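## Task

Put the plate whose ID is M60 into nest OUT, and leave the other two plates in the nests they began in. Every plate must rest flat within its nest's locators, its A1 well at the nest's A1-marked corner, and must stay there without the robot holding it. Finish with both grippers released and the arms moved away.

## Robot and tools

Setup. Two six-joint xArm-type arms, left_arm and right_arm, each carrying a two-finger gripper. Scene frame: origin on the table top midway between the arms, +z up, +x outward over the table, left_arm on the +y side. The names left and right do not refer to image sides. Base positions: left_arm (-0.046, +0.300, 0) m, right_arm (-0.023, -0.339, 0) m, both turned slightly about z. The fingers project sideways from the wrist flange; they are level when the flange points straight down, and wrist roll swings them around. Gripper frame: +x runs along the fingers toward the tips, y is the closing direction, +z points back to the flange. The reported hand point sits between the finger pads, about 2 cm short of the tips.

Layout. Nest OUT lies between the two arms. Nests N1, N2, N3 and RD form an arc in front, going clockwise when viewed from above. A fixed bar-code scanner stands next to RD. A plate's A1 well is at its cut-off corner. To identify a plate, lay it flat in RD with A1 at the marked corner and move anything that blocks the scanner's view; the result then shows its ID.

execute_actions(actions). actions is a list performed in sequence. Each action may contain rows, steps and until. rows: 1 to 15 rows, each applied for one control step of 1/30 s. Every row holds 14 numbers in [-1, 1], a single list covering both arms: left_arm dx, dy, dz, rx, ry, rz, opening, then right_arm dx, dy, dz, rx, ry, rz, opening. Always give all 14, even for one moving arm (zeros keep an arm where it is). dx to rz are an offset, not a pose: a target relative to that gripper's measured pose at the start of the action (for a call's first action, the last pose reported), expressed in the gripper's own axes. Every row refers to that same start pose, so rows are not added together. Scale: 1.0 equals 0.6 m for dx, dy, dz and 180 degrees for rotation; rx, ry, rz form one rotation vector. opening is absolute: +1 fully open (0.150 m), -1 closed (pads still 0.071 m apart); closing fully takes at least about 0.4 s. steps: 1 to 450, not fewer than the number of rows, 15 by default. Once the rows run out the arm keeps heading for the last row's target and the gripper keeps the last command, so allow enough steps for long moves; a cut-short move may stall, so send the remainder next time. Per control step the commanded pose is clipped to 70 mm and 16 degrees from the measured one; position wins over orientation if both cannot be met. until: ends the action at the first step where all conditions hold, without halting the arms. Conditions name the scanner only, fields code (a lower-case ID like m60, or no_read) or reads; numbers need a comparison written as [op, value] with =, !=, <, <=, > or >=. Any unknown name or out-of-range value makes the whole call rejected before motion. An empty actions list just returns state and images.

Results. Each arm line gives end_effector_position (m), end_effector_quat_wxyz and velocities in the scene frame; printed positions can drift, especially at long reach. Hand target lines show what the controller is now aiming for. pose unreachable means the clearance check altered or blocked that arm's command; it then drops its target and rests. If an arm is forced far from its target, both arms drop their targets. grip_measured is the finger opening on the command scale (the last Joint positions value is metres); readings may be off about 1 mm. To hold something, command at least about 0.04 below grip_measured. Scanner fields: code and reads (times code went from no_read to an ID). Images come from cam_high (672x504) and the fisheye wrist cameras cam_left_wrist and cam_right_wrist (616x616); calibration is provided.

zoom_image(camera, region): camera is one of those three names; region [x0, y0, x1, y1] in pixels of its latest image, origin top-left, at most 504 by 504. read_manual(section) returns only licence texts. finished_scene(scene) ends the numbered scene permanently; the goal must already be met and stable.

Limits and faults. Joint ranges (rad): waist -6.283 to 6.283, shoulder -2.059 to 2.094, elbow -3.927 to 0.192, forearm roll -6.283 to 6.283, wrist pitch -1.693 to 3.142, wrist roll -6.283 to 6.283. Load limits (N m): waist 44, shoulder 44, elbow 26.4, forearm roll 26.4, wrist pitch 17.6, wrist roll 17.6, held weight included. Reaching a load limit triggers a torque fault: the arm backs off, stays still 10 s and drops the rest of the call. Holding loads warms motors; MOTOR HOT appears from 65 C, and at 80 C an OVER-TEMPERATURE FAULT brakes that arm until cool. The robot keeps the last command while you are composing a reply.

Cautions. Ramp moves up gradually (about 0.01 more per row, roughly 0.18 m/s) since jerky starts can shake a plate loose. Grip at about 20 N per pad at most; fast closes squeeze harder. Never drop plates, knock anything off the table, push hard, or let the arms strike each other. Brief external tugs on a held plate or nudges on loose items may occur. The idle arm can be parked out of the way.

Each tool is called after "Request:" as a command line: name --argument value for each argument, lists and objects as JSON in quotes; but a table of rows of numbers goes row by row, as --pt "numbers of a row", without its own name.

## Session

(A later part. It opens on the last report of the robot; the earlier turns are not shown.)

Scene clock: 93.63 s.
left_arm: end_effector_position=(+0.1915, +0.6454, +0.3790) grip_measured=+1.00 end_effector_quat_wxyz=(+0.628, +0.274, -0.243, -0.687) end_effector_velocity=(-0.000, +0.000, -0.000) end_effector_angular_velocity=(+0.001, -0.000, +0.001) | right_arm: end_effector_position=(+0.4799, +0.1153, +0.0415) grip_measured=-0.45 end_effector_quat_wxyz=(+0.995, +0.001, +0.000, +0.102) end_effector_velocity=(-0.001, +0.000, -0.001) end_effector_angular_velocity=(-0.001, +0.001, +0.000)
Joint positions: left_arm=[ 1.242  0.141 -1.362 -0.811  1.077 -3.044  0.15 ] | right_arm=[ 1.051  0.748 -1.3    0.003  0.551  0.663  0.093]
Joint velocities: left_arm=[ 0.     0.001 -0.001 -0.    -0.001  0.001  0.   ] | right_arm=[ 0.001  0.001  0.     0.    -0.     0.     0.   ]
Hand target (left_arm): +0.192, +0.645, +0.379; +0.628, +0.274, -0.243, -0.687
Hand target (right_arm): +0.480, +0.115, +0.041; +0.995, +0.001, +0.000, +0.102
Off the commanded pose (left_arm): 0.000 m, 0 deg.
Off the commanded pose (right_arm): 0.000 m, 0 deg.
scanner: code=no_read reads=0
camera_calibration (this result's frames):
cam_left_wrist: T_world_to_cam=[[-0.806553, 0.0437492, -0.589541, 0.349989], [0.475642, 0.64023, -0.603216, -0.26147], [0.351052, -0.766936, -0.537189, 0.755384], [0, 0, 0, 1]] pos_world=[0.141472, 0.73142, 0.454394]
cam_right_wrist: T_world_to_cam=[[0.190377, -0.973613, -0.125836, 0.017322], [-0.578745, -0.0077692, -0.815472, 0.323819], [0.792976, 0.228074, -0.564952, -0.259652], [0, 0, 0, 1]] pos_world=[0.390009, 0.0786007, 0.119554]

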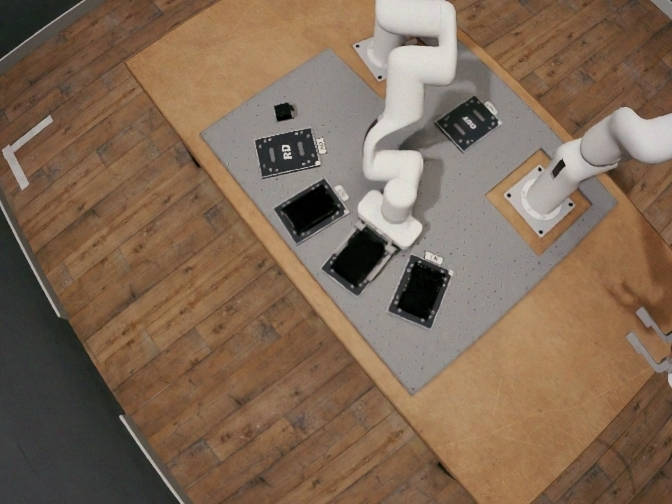

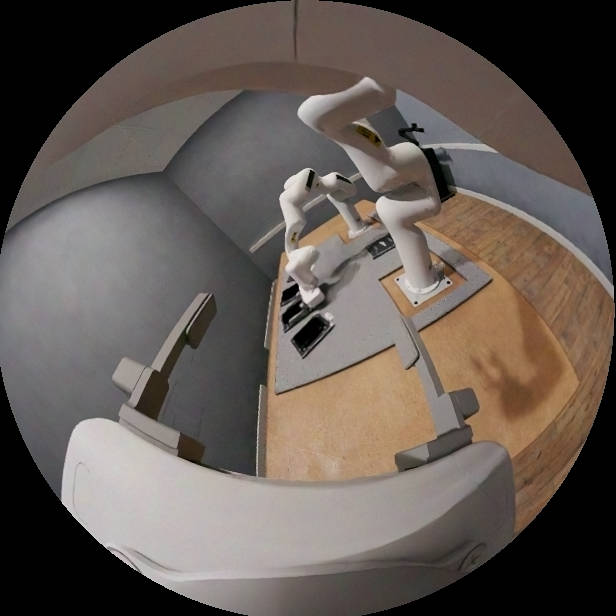

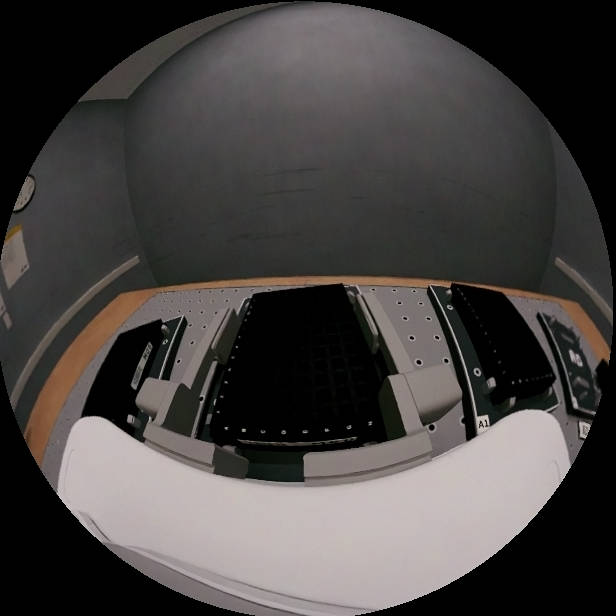

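Pads are beside the plate. Close slowly, then lift.

Request:
execute_actions --actions '[{"rows":[[0,0,0,0,0,0,1,0,0,0,0,0,0.004,-0.5],[0,0,0,0,0,0,1,0,0,0,0,0,0.004,-0.54],[0,0,0,0,0,0,1,0,0,0,0,0,0.004,-0.58],[0,0,0,0,0,0,1,0,0,0,0,0,0.004,-0.61],[0,0,0,0,0,0,1,0,0,0,0,0,0.004,-0.64],[0,0,0,0,0,0,1,0,0,0,0,0,0.004,-0.67],[0,0,0,0,0,0,1,0,0,0,0,0,0.004,-0.7],[0,0,0,0,0,0,1,0,0,0,0,0,0.004,-0.73],[0,0,0,0,0,0,1,0,0,0,0,0,0.004,-0.76],[0,0,0,0,0,0,1,0,0,0,0,0,0.004,-0.8]],"steps":20},{"rows":[[0,0,0,0,0,0,1,0,0,0.003,0,0,0,-0.8],[0,0,0,0,0,0,1,0,0,0.007,0,0,0,-0.8],[0,0,0,0,0,0,1,0,0,0.012,0,0,0,-0.8],[0,0,0,0,0,0,1,0,0,0.018,0,0,0,-0.8],[0,0,0,0,0,0,1,0,0,0.025,0,0,0,-0.8],[0,0,0,0,0,0,1,0,0,0.033,0,0,0,-0.8],[0,0,0,0,0,0,1,0,0,0.042,0,0,0,-0.8],[0,0,0,0,0,0,1,0,0,0.052,0,0,0,-0.8],[0,0,0,0,0,0,1,0,0,0.062,0,0,0,-0.8],[0,0,0,0,0,0,1,0,0,0.07,0,0,0,-0.8]],"steps":22}]'

Scene clock: 103.20 s.
left_arm: end_effector_position=(+0.1915, +0.6454, +0.3790) grip_measured=+1.00 end_effector_quat_wxyz=(+0.628, +0.274, -0.243, -0.687) end_effector_velocity=(+0.000, -0.000, -0.000) end_effector_angular_velocity=(-0.001, +0.001, -0.001) | right_arm: end_effector_position=(+0.4801, +0.1144, +0.0826) grip_measured=-0.63 end_effector_quat_wxyz=(+0.994, +0.000, +0.001, +0.108) end_effector_velocity=(+0.002, +0.002, +0.007) end_effector_angular_velocity=(+0.009, -0.007, -0.003)
Joint positions: left_arm=[ 1.242  0.141 -1.362 -0.811  1.077 -3.044  0.15 ] | right_arm=[ 1.048  0.646 -1.27   0.003  0.625  0.648  0.086]
Joint velocities: left_arm=[-0.     0.001  0.     0.     0.    -0.     0.   ] | right_arm=[-0.    -0.008 -0.005  0.     0.002  0.002  0.   ]
Hand target (left_arm): +0.192, +0.645, +0.379; +0.628, +0.274, -0.243, -0.687
Hand target (right_arm): +0.480, +0.114, +0.083; +0.994, +0.001, +0.000, +0.107
Off the commanded pose (left_arm): 0.000 m, 0 deg.
Off the commanded pose (right_arm): 0.001 m, 0 deg.
scanner: code=no_read reads=0
camera_calibration (this result's frames):
cam_left_wrist: T_world_to_cam=[[-0.806553, 0.0437492, -0.589541, 0.349989], [0.475642, 0.640231, -0.603216, -0.26147], [0.351052, -0.766936, -0.537189, 0.755384], [0, 0, 0, 1]] pos_world=[0.141472, 0.73142, 0.454394]
cam_right_wrist: T_world_to_cam=[[0.200786, -0.97166, -0.124748, 0.0162179], [-0.579546, -0.0151492, -0.814799, 0.358614], [0.789817, 0.235898, -0.566163, -0.235689], [0, 0, 0, 1]] pos_world=[0.390729, 0.0767896, 0.160783]

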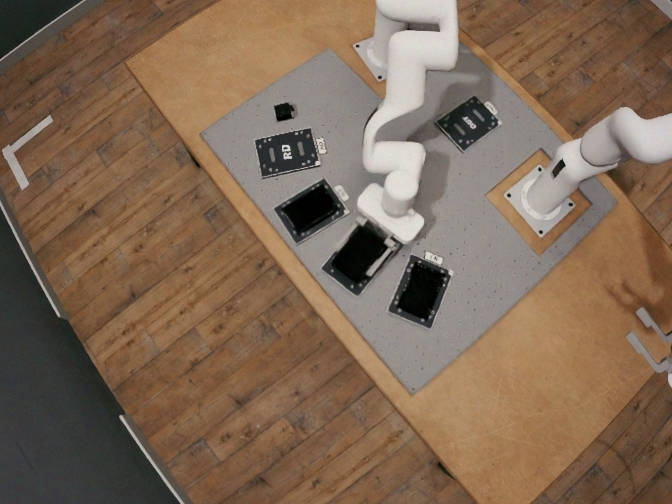

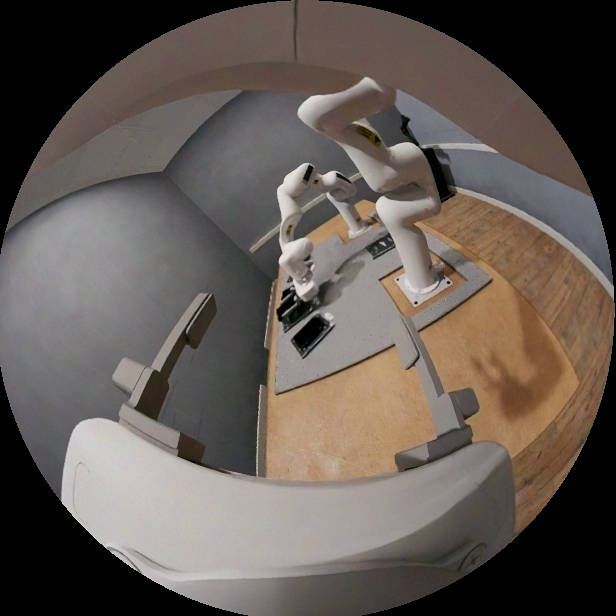

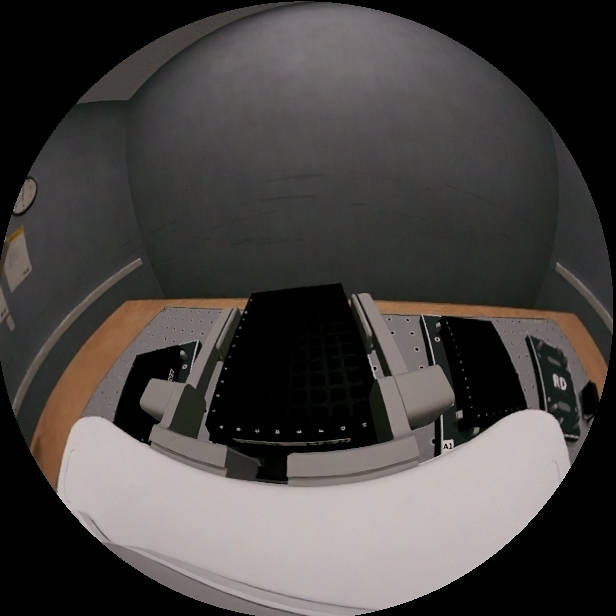

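Request:
execute_actions --actions '[{"rows":[[0,0,0,0,0,0,1,-0.005,0,0,0,0,0,-0.8],[0,0,0,0,0,0,1,-0.013,0,0,0,0,-0.001,-0.8],[0,0,0,0,0,0,1,-0.025,0,0,0,0,-0.002,-0.8],[0,0,0,0,0,0,1,-0.04,0,0,0,0,-0.004,-0.8],[0,0,0,0,0,0,1,-0.06,0,0,0,0,-0.006,-0.8],[0,0,0,0,0,0,1,-0.08,0,0,0,0,-0.009,-0.8],[0,0,0,0,0,0,1,-0.105,0,0,0,0,-0.013,-0.8],[0,0,0,0,0,0,1,-0.13,0,0,0,0,-0.018,-0.8],[0,0,0,0,0,0,1,-0.16,0,0,0,0,-0.024,-0.8],[0,0,0,0,0,0,1,-0.19,0,0,0,0,-0.031,-0.8],[0,0,0,0,0,0,1,-0.22,0,0,0,0,-0.04,-0.8],[0,0,0,0,0,0,1,-0.25,0,0,0,0,-0.05,-0.8],[0,0,0,0,0,0,1,-0.28,0,0,0,0,-0.06,-0.8],[0,0,0,0,0,0,1,-0.31,0,0,0,0,-0.07,-0.8],[0,0,0,0,0,0,1,-0.853,0,-0.02,0,0,-0.083,-0.8]],"steps":75}]'

Request:
zoom_image --camera "cam_high" --region '[420, 60, 540, 170]'

Request:
zoom_image --camera "cam_right_wrist" --region '[130, 240, 480, 500]'

Scene clock: 114.03 s.
left_arm: end_effector_position=(+0.1915, +0.6454, +0.3790) grip_measured=+1.00 end_effector_quat_wxyz=(+0.628, +0.274, -0.243, -0.687) end_effector_velocity=(+0.000, -0.000, -0.000) end_effector_angular_velocity=(-0.001, +0.000, -0.001) | right_arm: end_effector_position=(-0.0212, +0.0057, +0.0722) grip_measured=-0.63 end_effector_quat_wxyz=(+1.000, +0.001, +0.002, -0.022) end_effector_velocity=(-0.000, +0.000, +0.000) end_effector_angular_velocity=(+0.001, -0.000, +0.002)
Joint positions: left_arm=[ 1.242  0.141 -1.362 -0.811  1.077 -3.044  0.15 ] | right_arm=[ 2.149  0.285 -0.576  0.014  0.287  1.999  0.086]
Joint velocities: left_arm=[-0.     0.001  0.     0.     0.001  0.     0.   ] | right_arm=[ 0.001 -0.001  0.    -0.001 -0.    -0.     0.   ]
Hand target (left_arm): +0.192, +0.645, +0.379; +0.628, +0.274, -0.243, -0.687
Hand target (right_arm): -0.021, +0.006, +0.072; +1.000, +0.001, +0.002, -0.022
Off the commanded pose (left_arm): 0.000 m, 0 deg.
Off the commanded pose (right_arm): 0.002 m, 0 deg.
scanner: code=no_read reads=0
camera_calibration (this result's frames):
cam_left_wrist: T_world_to_cam=[[-0.806553, 0.0437492, -0.589541, 0.349989], [0.475642, 0.640231, -0.603216, -0.26147], [0.351052, -0.766936, -0.537189, 0.755384], [0, 0, 0, 1]] pos_world=[0.141472, 0.73142, 0.454394]
cam_right_wrist: T_world_to_cam=[[-0.0566593, -0.990466, -0.125563, 0.0047014], [-0.566679, 0.135447, -0.812729, 0.0572274], [0.821988, 0.0251052, -0.568951, 0.182035], [0, 0, 0, 1]] pos_world=[-0.116935, -0.00766475, 0.15067]

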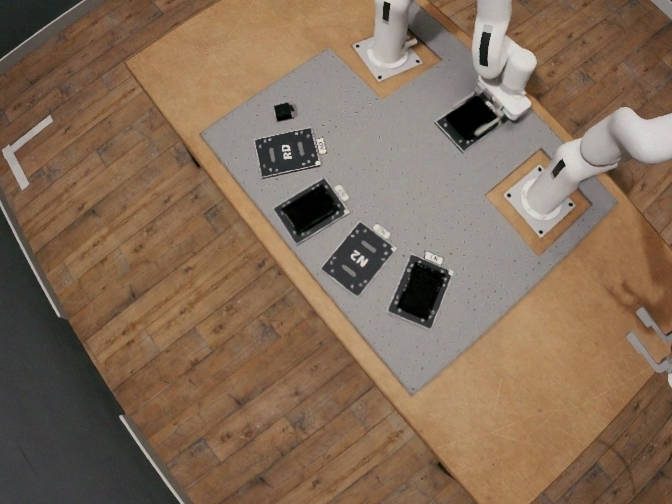

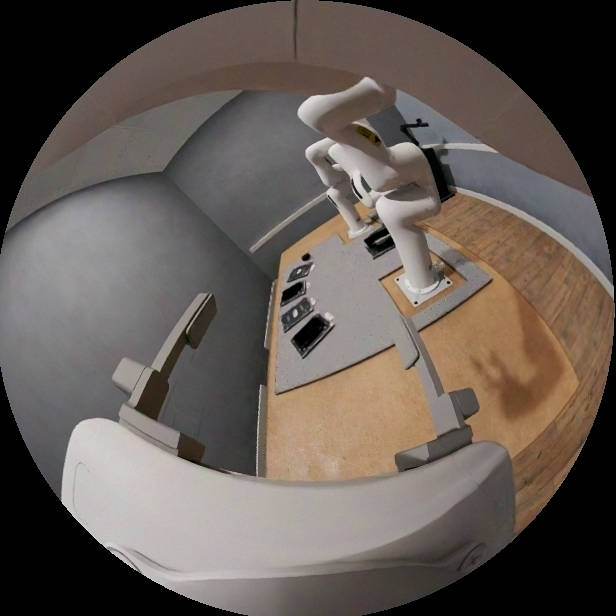

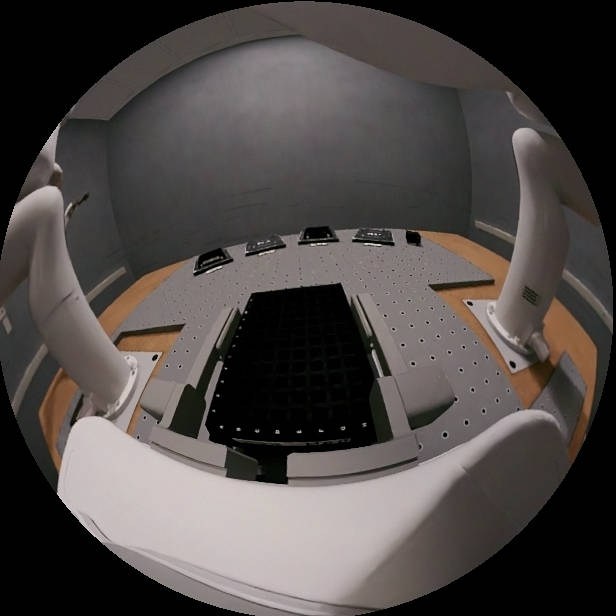

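Region (420, 60, 540, 170) of cam_high's 672x504 image, scaled by 4.200, with more detail than that image has; it fills the top 462 rows of this view, and the rest is white.

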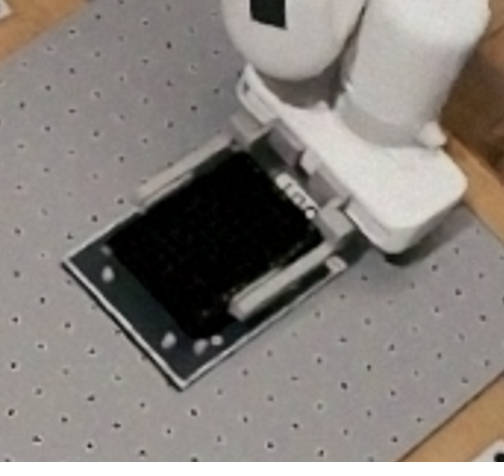

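Region (130, 240, 480, 500) of cam_right_wrist's 616x616 image, scaled by 1.440, with more detail than that image has; it fills the top 374 rows of this view, and the rest is white.

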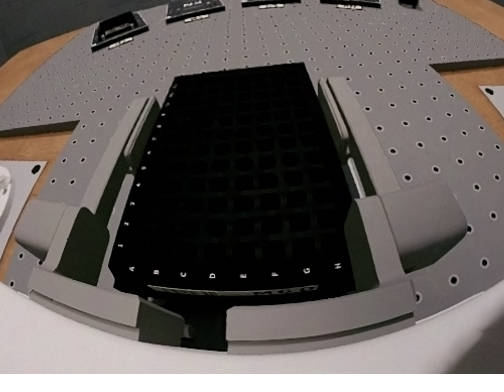

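Request:
execute_actions --actions '[{"rows":[[0,0,0,0,0,0,1,-0.003,-0.004,-0.006,0,0,0,-0.8],[0,0,0,0,0,0,1,-0.006,-0.008,-0.012,0,0,0,-0.8],[0,0,0,0,0,0,1,-0.008,-0.012,-0.02,0,0,0,-0.8],[0,0,0,0,0,0,1,-0.008,-0.012,-0.028,0,-0.001,0,-0.8]],"steps":20}]'

Request:
zoom_image --camera "cam_high" --region '[420, 80, 520, 170]'

Request:
zoom_image --camera "cam_right_wrist" --region '[130, 260, 480, 500]'

Scene clock: 122.43 s.
left_arm: end_effector_position=(+0.1915, +0.6454, +0.3790) grip_measured=+1.00 end_effector_quat_wxyz=(+0.628, +0.274, -0.243, -0.687) end_effector_velocity=(+0.000, +0.000, +0.000) end_effector_angular_velocity=(+0.001, -0.000, +0.001) | right_arm: end_effector_position=(-0.0264, -0.0012, +0.0554) grip_measured=-0.63 end_effector_quat_wxyz=(+1.000, +0.001, +0.001, -0.022) end_effector_velocity=(+0.000, +0.000, -0.000) end_effector_angular_velocity=(+0.001, +0.000, -0.002)
Joint positions: left_arm=[ 1.242  0.141 -1.362 -0.811  1.077 -3.044  0.15 ] | right_arm=[ 2.168  0.34  -0.572  0.005  0.23   2.027  0.086]
Joint velocities: left_arm=[-0.     0.    -0.    -0.    -0.002 -0.     0.   ] | right_arm=[-0.001  0.001 -0.001 -0.001 -0.001  0.001  0.   ]
Hand target (left_arm): +0.192, +0.645, +0.379; +0.628, +0.274, -0.243, -0.687
Hand target (right_arm): -0.026, -0.001, +0.055; +1.000, +0.001, +0.001, -0.022
Off the commanded pose (left_arm): 0.000 m, 0 deg.
Off the commanded pose (right_arm): 0.000 m, 0 deg.
scanner: code=no_read reads=0
camera_calibration (this result's frames):
cam_left_wrist: T_world_to_cam=[[-0.806553, 0.0437492, -0.589541, 0.349989], [0.475642, 0.640231, -0.603216, -0.26147], [0.351052, -0.766936, -0.537189, 0.755383], [0, 0, 0, 1]] pos_world=[0.141472, 0.73142, 0.454394]
cam_right_wrist: T_world_to_cam=[[-0.0563282, -0.990463, -0.125742, -0.00453516], [-0.564355, 0.135478, -0.814339, 0.0417196], [0.823608, 0.0250932, -0.566604, 0.176903], [0, 0, 0, 1]] pos_world=[-0.122409, -0.0145831, 0.133637]

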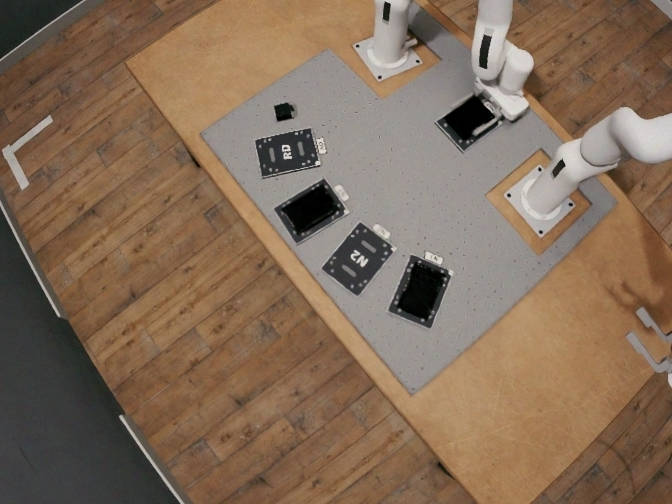

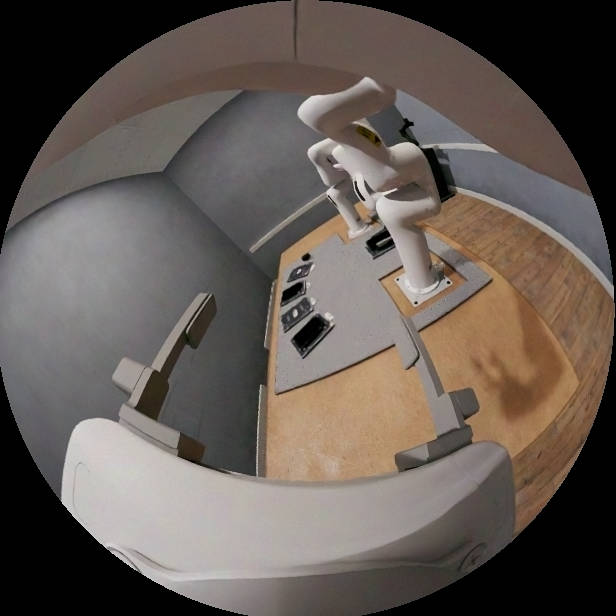

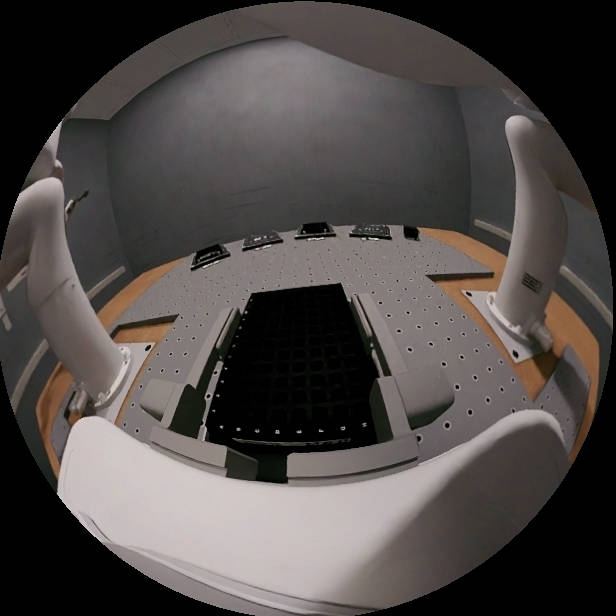

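Region (420, 80, 520, 170) of cam_high's 672x504 image, scaled by 5.040, with more detail than that image has; it fills the top 454 rows of this view, and the rest is white.

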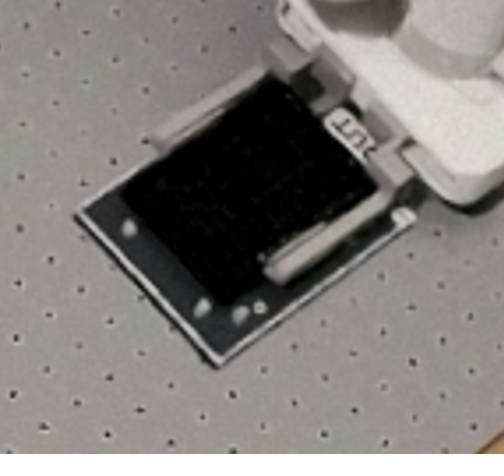

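Region (130, 260, 480, 500) of cam_right_wrist's 616x616 image, scaled by 1.440, with more detail than that image has; it fills the top 346 rows of this view, and the rest is white.

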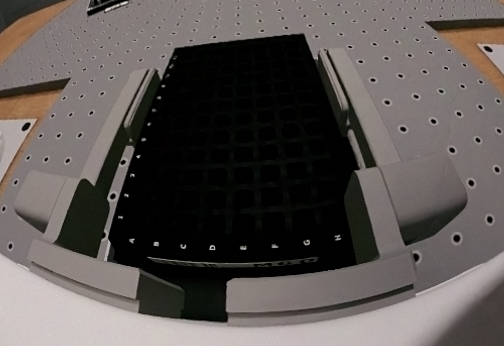

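Request:
execute_actions --actions '[{"rows":[[0,0,0,0,0,0,1,0.005,0.002,-0.002,0,0,0,-0.8],[0,0,0,0,0,0,1,0.01,0.0045,-0.006,0,0,0,-0.8]],"steps":16}]'

Request:
zoom_image --camera "cam_high" --region '[420, 80, 520, 170]'

Request:
zoom_image --camera "cam_right_wrist" --region '[130, 260, 480, 500]'

Request:
zoom_image --camera "cam_left_wrist" --region '[350, 215, 410, 270]'

Scene clock: 133.47 s.
left_arm: end_effector_position=(+0.1915, +0.6454, +0.3790) grip_measured=+1.00 end_effector_quat_wxyz=(+0.628, +0.274, -0.243, -0.687) end_effector_velocity=(-0.000, -0.000, -0.001) end_effector_angular_velocity=(-0.003, +0.001, -0.000) | right_arm: end_effector_position=(-0.0204, +0.0012, +0.0518) grip_measured=-0.63 end_effector_quat_wxyz=(+1.000, +0.001, +0.001, -0.022) end_effector_velocity=(+0.000, -0.000, -0.000) end_effector_angular_velocity=(-0.003, -0.001, -0.001)
Joint positions: left_arm=[ 1.242  0.141 -1.362 -0.811  1.077 -3.044  0.15 ] | right_arm=[ 2.151  0.353 -0.574  0.005  0.219  2.009  0.086]
Joint velocities: left_arm=[ 0.001  0.001  0.001 -0.     0.002 -0.     0.   ] | right_arm=[-0.001  0.    -0.    -0.     0.002 -0.     0.   ]
Hand target (left_arm): +0.192, +0.645, +0.379; +0.628, +0.274, -0.243, -0.687
Hand target (right_arm): -0.020, +0.001, +0.052; +1.000, +0.001, +0.001, -0.022
Off the commanded pose (left_arm): 0.000 m, 0 deg.
Off the commanded pose (right_arm): 0.000 m, 0 deg.
scanner: code=no_read reads=0
camera_calibration (this result's frames):
cam_left_wrist: T_world_to_cam=[[-0.806553, 0.0437495, -0.589541, 0.349989], [0.475642, 0.640231, -0.603216, -0.26147], [0.351052, -0.766936, -0.537189, 0.755384], [0, 0, 0, 1]] pos_world=[0.141472, 0.73142, 0.454394]
cam_right_wrist: T_world_to_cam=[[-0.0562445, -0.990457, -0.125822, -0.00221779], [-0.564364, 0.135496, -0.814331, 0.0418989], [0.823608, 0.0252077, -0.566599, 0.169804], [0, 0, 0, 1]] pos_world=[-0.11633, -0.0121541, 0.130051]

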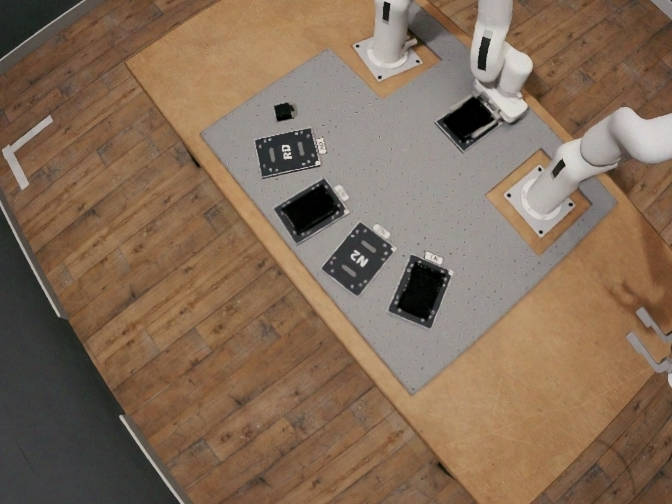

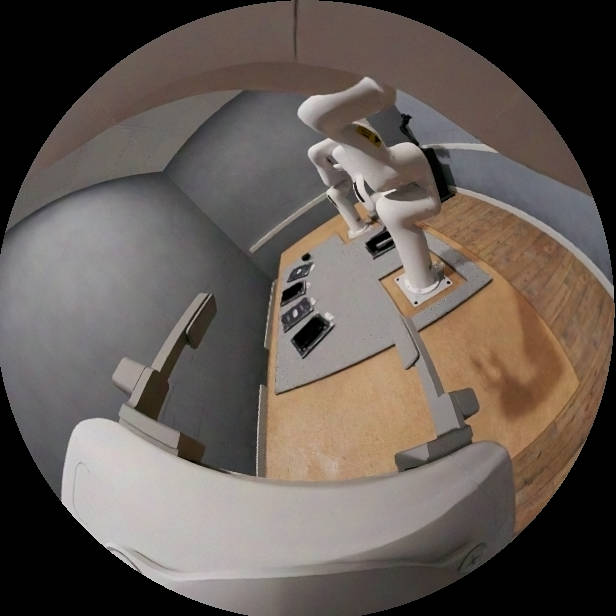

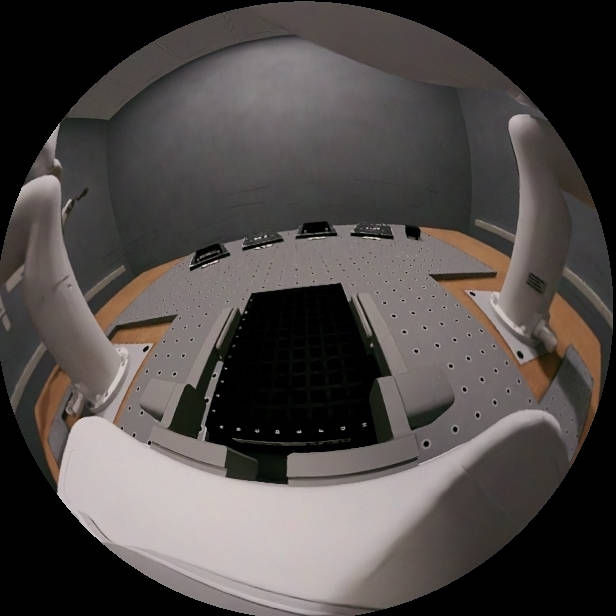

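Region (420, 80, 520, 170) of cam_high's 672x504 image, scaled by 5.040, with more detail than that image has; it fills the top 454 rows of this view, and the rest is white.

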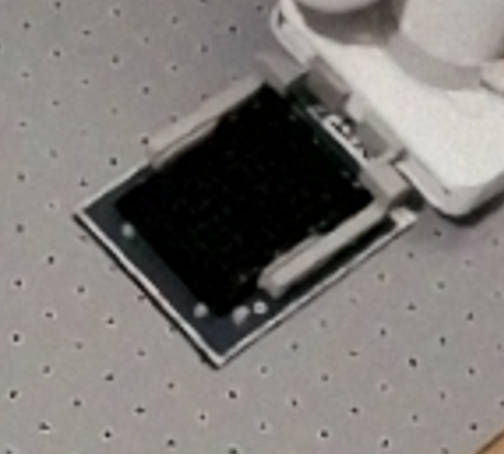

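Region (130, 260, 480, 500) of cam_right_wrist's 616x616 image, scaled by 1.440, with more detail than that image has; it fills the top 346 rows of this view, and the rest is white.

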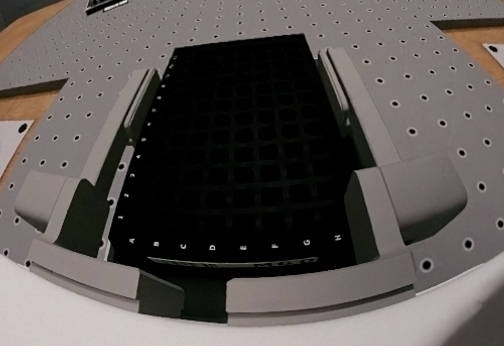

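Region (350, 215, 410, 270) of cam_left_wrist's 616x616 image, scaled by 8.400, with more detail than that image has; it fills the top 462 rows of this view, and the rest is white.

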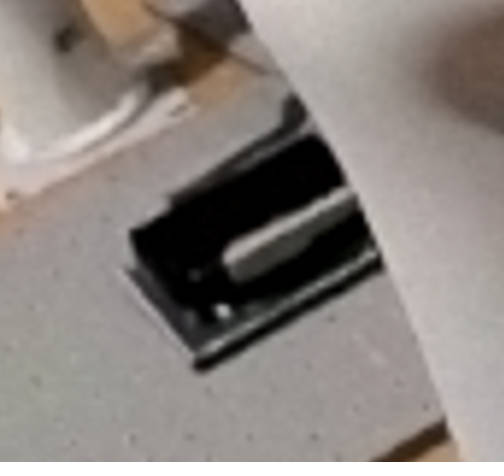

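Request:
execute_actions --actions '[{"rows":[[0,0,0,0,0,0,1,-0.003,0.0015,0,0,0,0,-0.8],[0,0,0,0,0,0,1,-0.003,0.0015,0,0,0,0,-0.8],[0,0,0,0,0,0,1,-0.003,0.0015,-0.002,0,0,0,-0.8],[0,0,0,0,0,0,1,-0.003,0.0015,-0.004,0,0,0,-0.8],[0,0,0,0,0,0,1,-0.003,0.0015,-0.006,0,0,0,-0.8],[0,0,0,0,0,0,1,-0.003,0.0015,-0.008,0,0,0,-0.8],[0,0,0,0,0,0,1,-0.003,0.0015,-0.01,0,0,0,-0.8]],"steps":18}]'

Request:
zoom_image --camera "cam_high" --region '[420, 80, 520, 170]'

Request:
zoom_image --camera "cam_right_wrist" --region '[130, 260, 480, 500]'

Scene clock: 141.10 s.
left_arm: end_effector_position=(+0.1915, +0.6454, +0.3790) grip_measured=+1.00 end_effector_quat_wxyz=(+0.628, +0.274, -0.243, -0.687) end_effector_velocity=(+0.000, +0.000, -0.000) end_effector_angular_velocity=(+0.001, +0.001, +0.001) | right_arm: end_effector_position=(-0.0220, +0.0020, +0.0459) grip_measured=-0.63 end_effector_quat_wxyz=(+1.000, +0.001, +0.001, -0.023) end_effector_velocity=(+0.000, +0.000, -0.001) end_effector_angular_velocity=(+0.001, +0.000, -0.002)
Joint positions: left_arm=[ 1.242  0.141 -1.362 -0.811  1.077 -3.044  0.15 ] | right_arm=[ 2.154  0.378 -0.585  0.006  0.205  2.012  0.086]
Joint velocities: left_arm=[ 0.     0.001 -0.     0.    -0.002 -0.     0.   ] | right_arm=[-0.001  0.002 -0.    -0.001 -0.003  0.001  0.   ]
Hand target (left_arm): +0.192, +0.645, +0.379; +0.628, +0.274, -0.243, -0.687
Hand target (right_arm): -0.022, +0.002, +0.046; +1.000, +0.001, +0.001, -0.022
Off the commanded pose (left_arm): 0.000 m, 0 deg.
Off the commanded pose (right_arm): 0.000 m, 0 deg.
scanner: code=no_read reads=0
camera_calibration (this result's frames):
cam_left_wrist: T_world_to_cam=[[-0.806553, 0.0437495, -0.589541, 0.349989], [0.475642, 0.640231, -0.603216, -0.26147], [0.351052, -0.766936, -0.537189, 0.755384], [0, 0, 0, 1]] pos_world=[0.141472, 0.73142, 0.454393]
cam_right_wrist: T_world_to_cam=[[-0.0566399, -0.990474, -0.12551, -0.0022671], [-0.56425, 0.135467, -0.814415, 0.0359924], [0.823659, 0.0246909, -0.566547, 0.167802], [0, 0, 0, 1]] pos_world=[-0.118031, -0.0112644, 0.124096]

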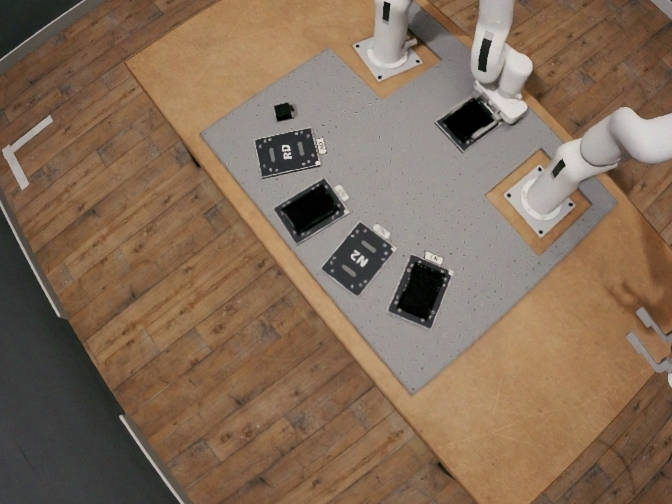

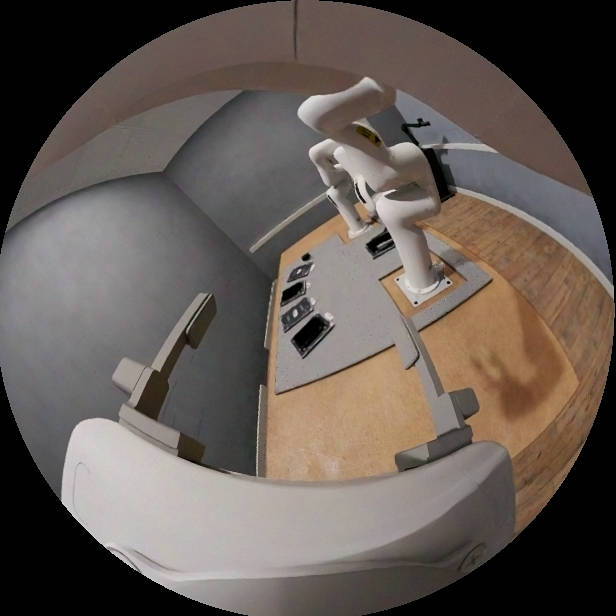

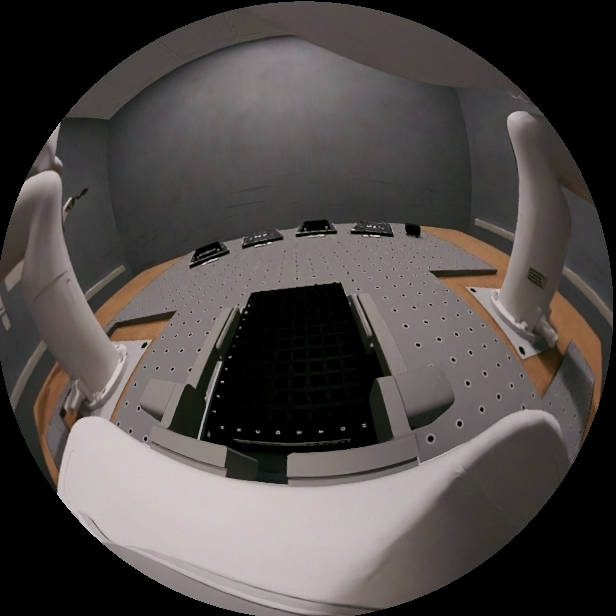

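Region (420, 80, 520, 170) of cam_high's 672x504 image, scaled by 5.040, with more detail than that image has; it fills the top 454 rows of this view, and the rest is white.

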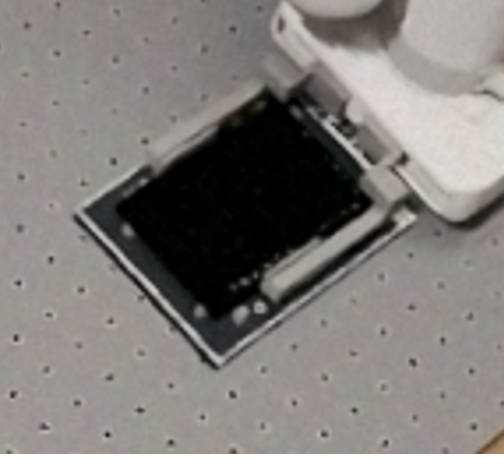

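Region (130, 260, 480, 500) of cam_right_wrist's 616x616 image, scaled by 1.440, with more detail than that image has; it fills the top 346 rows of this view, and the rest is white.

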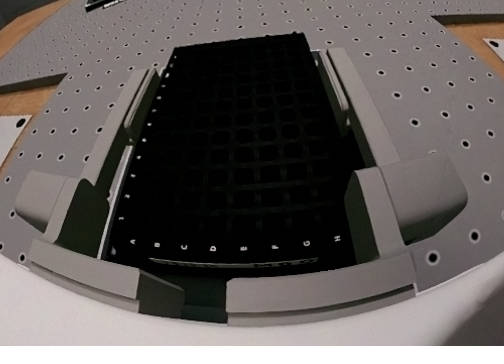

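Request:
execute_actions --actions '[{"rows":[[0,0,0,0,0,0,1,0,0,0.004,0,0,0,-0.8],[0,0,0,0,0,0,1,0,0,0.004,0,0,0,-0.8],[0,0,0,0,0,0,1,0,0,0.004,0,0,0,-0.8],[0,0,0,0,0,0,1,-0.003,0,0.004,0,0,0,-0.8],[0,0,0,0,0,0,1,-0.0065,0,0.004,0,0,0,-0.8],[0,0,0,0,0,0,1,-0.0065,0,0.004,0,0,0,-0.8],[0,0,0,0,0,0,1,-0.0065,0,0.004,0,0,0,-0.8],[0,0,0,0,0,0,1,-0.0065,0,0.004,0,0,0,-0.8],[0,0,0,0,0,0,1,-0.0065,0,0.002,0,0,0,-0.8],[0,0,0,0,0,0,1,-0.0065,0,0,0,0,0,-0.8],[0,0,0,0,0,0,1,-0.0065,0,-0.002,0,0,0,-0.8],[0,0,0,0,0,0,1,-0.0065,0,-0.004,0,0,0,-0.8]],"steps":22}]'

Request:
zoom_image --camera "cam_high" --region '[420, 80, 520, 170]'

Request:
zoom_image --camera "cam_right_wrist" --region '[130, 260, 480, 500]'

Scene clock: 148.43 s.
left_arm: end_effector_position=(+0.1915, +0.6454, +0.3790) grip_measured=+1.00 end_effector_quat_wxyz=(+0.628, +0.274, -0.243, -0.687) end_effector_velocity=(+0.000, -0.000, -0.000) end_effector_angular_velocity=(-0.001, +0.001, -0.000) | right_arm: end_effector_position=(-0.0262, +0.0024, +0.0437) grip_measured=-0.63 end_effector_quat_wxyz=(+1.000, +0.001, +0.001, -0.022) end_effector_velocity=(+0.001, -0.000, -0.001) end_effector_angular_velocity=(-0.002, -0.001, -0.001)
Joint positions: left_arm=[ 1.242  0.141 -1.362 -0.811  1.077 -3.044  0.15 ] | right_arm=[ 2.164  0.389 -0.593  0.006  0.201  2.021  0.086]
Joint velocities: left_arm=[-0.     0.001  0.     0.001  0.    -0.     0.   ] | right_arm=[-0.001  0.003 -0.     0.001 -0.001 -0.001  0.   ]
Hand target (left_arm): +0.192, +0.645, +0.379; +0.628, +0.274, -0.243, -0.687
Hand target (right_arm): -0.026, +0.002, +0.043; +1.000, +0.001, +0.001, -0.023
Off the commanded pose (left_arm): 0.000 m, 0 deg.
Off the commanded pose (right_arm): 0.000 m, 0 deg.
scanner: code=no_read reads=0
camera_calibration (this result's frames):
cam_left_wrist: T_world_to_cam=[[-0.806553, 0.0437496, -0.589541, 0.349989], [0.475642, 0.640231, -0.603216, -0.26147], [0.351052, -0.766936, -0.537189, 0.755384], [0, 0, 0, 1]] pos_world=[0.141472, 0.73142, 0.454393]
cam_right_wrist: T_world_to_cam=[[-0.0562814, -0.990413, -0.126149, -0.00239201], [-0.564557, 0.13578, -0.814149, 0.0318134], [0.823473, 0.025397, -0.566787, 0.170009], [0, 0, 0, 1]] pos_world=[-0.122172, -0.0110064, 0.121958]

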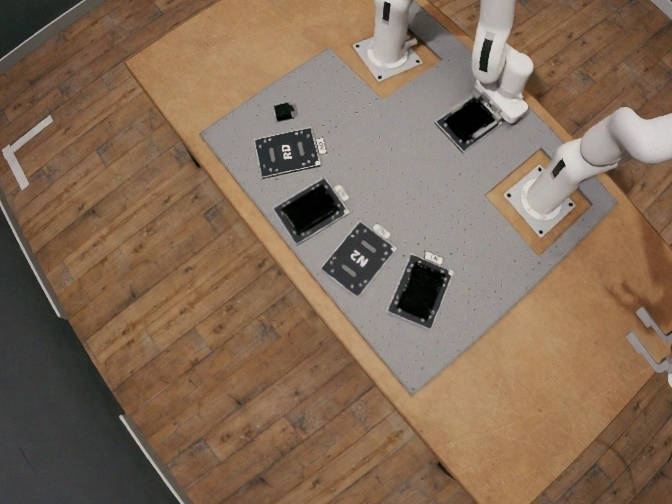

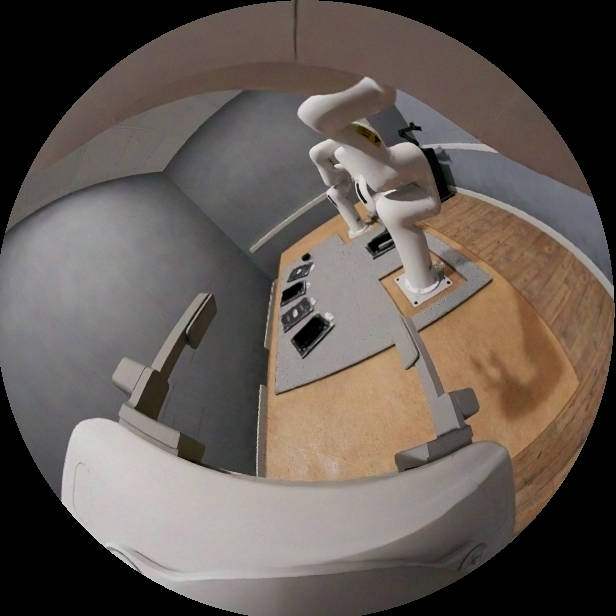

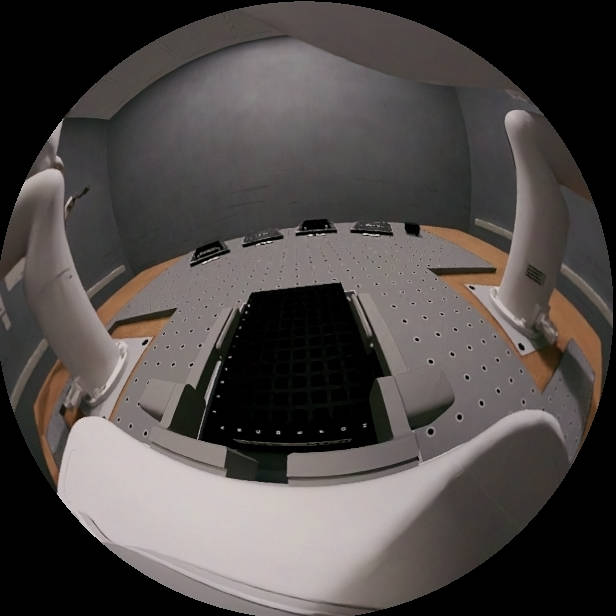

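Region (420, 80, 520, 170) of cam_high's 672x504 image, scaled by 5.040, with more detail than that image has; it fills the top 454 rows of this view, and the rest is white.

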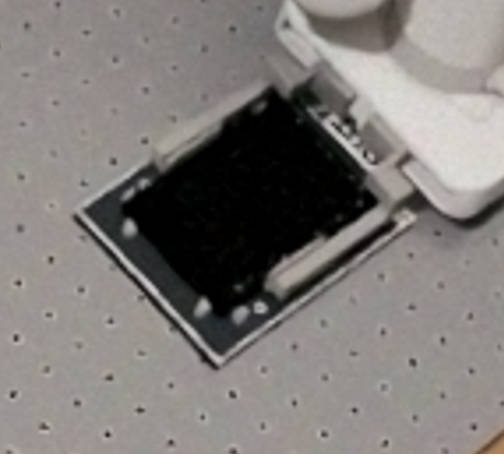

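Region (130, 260, 480, 500) of cam_right_wrist's 616x616 image, scaled by 1.440, with more detail than that image has; it fills the top 346 rows of this view, and the rest is white.

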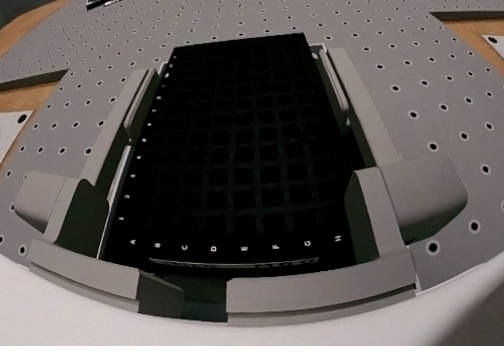

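Request:
execute_actions --actions '[{"rows":[[0,0,0,0,0,0,1,0,-0.002,0,0,0,0,-0.8],[0,0,0,0,0,0,1,0,-0.002,-0.002,0,0,0,-0.8],[0,0,0,0,0,0,1,0,-0.002,-0.004,0,0,0,-0.8],[0,0,0,0,0,0,1,0,-0.002,-0.0055,0,0,0,-0.8],[0,0,0,0,0,0,1,0,-0.002,-0.007,0,0,0,-0.8]],"steps":16},{"rows":[[0,0,0,0,0,0,1,0,0,0,0,0,0,-0.62],[0,0,0,0,0,0,1,0,0,0,0,0,0,-0.55],[0,0,0,0,0,0,1,0,0,0,0,0,0,-0.4]],"steps":12},{"rows":[[0,0,0,0,0,0,1,0,0,0.01,0,0,0,-0.4],[0,0,0,0,0,0,1,0,0,0.03,0,0,0,-0.4],[0,0,0,0,0,0,1,0,0,0.06,0,0,0,-0.4],[0,0,0,0,0,0,1,0,0,0.1,0,0,0,-0.3],[0,0,0,0,0,0,1,-0.04,0,0.17,0,0,0,0.2]],"steps":25}]'

Request:
zoom_image --camera "cam_high" --region '[420, 80, 520, 170]'

Request:
zoom_image --camera "cam_right_wrist" --region '[200, 300, 400, 500]'

Scene clock: 157.77 s.
left_arm: end_effector_position=(+0.1915, +0.6454, +0.3790) grip_measured=+1.00 end_effector_quat_wxyz=(+0.628, +0.274, -0.243, -0.687) end_effector_velocity=(+0.000, -0.000, +0.000) end_effector_angular_velocity=(+0.001, -0.000, -0.001) | right_arm: end_effector_position=(-0.0496, +0.0020, +0.1414) grip_measured=+0.20 end_effector_quat_wxyz=(+1.000, +0.001, +0.001, -0.023) end_effector_velocity=(-0.001, +0.001, +0.002) end_effector_angular_velocity=(+0.005, +0.003, +0.001)
Joint positions: left_arm=[ 1.242  0.141 -1.362 -0.811  1.077 -3.044  0.15 ] | right_arm=[ 2.219  0.076 -0.597  0.001  0.519  2.082  0.118]
Joint velocities: left_arm=[-0.001 -0.001  0.    -0.    -0.     0.     0.   ] | right_arm=[ 0.002 -0.005 -0.004  0.     0.004  0.     0.   ]
Hand target (left_arm): +0.192, +0.645, +0.379; +0.628, +0.274, -0.243, -0.687
Hand target (right_arm): -0.050, +0.002, +0.142; +1.000, +0.001, +0.001, -0.023
Off the commanded pose (left_arm): 0.000 m, 0 deg.
Off the commanded pose (right_arm): 0.000 m, 0 deg.
scanner: code=no_read reads=0
camera_calibration (this result's frames):
cam_left_wrist: T_world_to_cam=[[-0.806553, 0.0437498, -0.589541, 0.349988], [0.475642, 0.640231, -0.603216, -0.26147], [0.351051, -0.766936, -0.537189, 0.755384], [0, 0, 0, 1]] pos_world=[0.141472, 0.73142, 0.454393]
cam_right_wrist: T_world_to_cam=[[-0.0570406, -0.990472, -0.125348, 0.00809535], [-0.563698, 0.135576, -0.814778, 0.0983393], [0.824009, 0.0241828, -0.56606, 0.244624], [0, 0, 0, 1]] pos_world=[-0.145677, -0.0112299, 0.219611]

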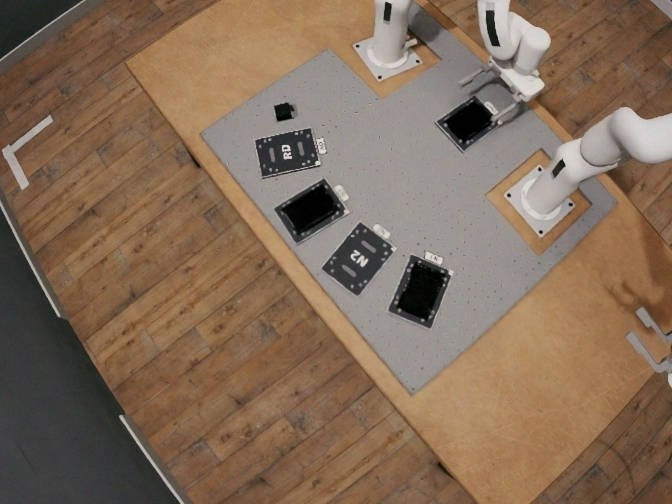

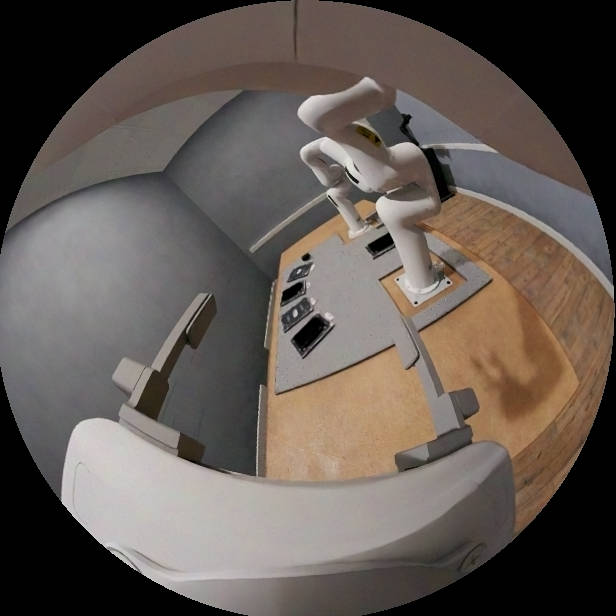

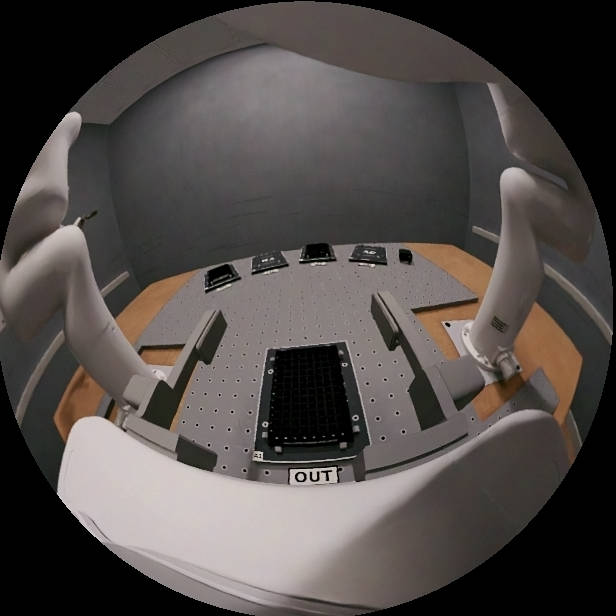

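Region (420, 80, 520, 170) of cam_high's 672x504 image, scaled by 5.040, with more detail than that image has; it fills the top 454 rows of this view, and the rest is white.

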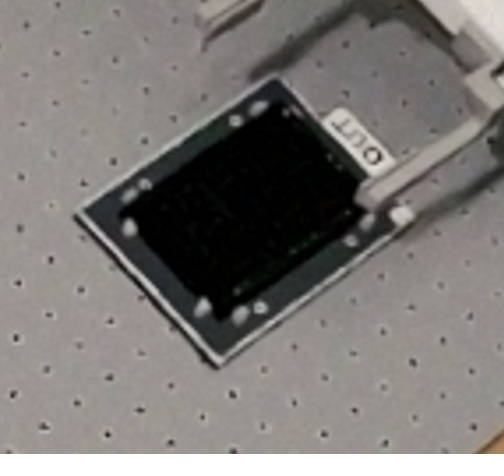

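Region (200, 300, 400, 500) of cam_right_wrist's 616x616 image, scaled by 2.520, with more detail than that image has.

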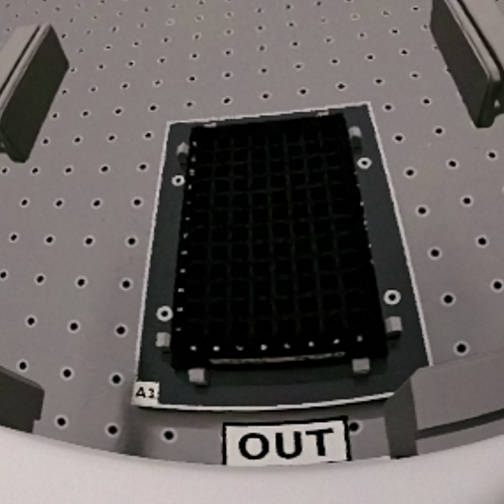

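Seated.

Request:
finished_scene --scene 1

The scene is finished: the task was done.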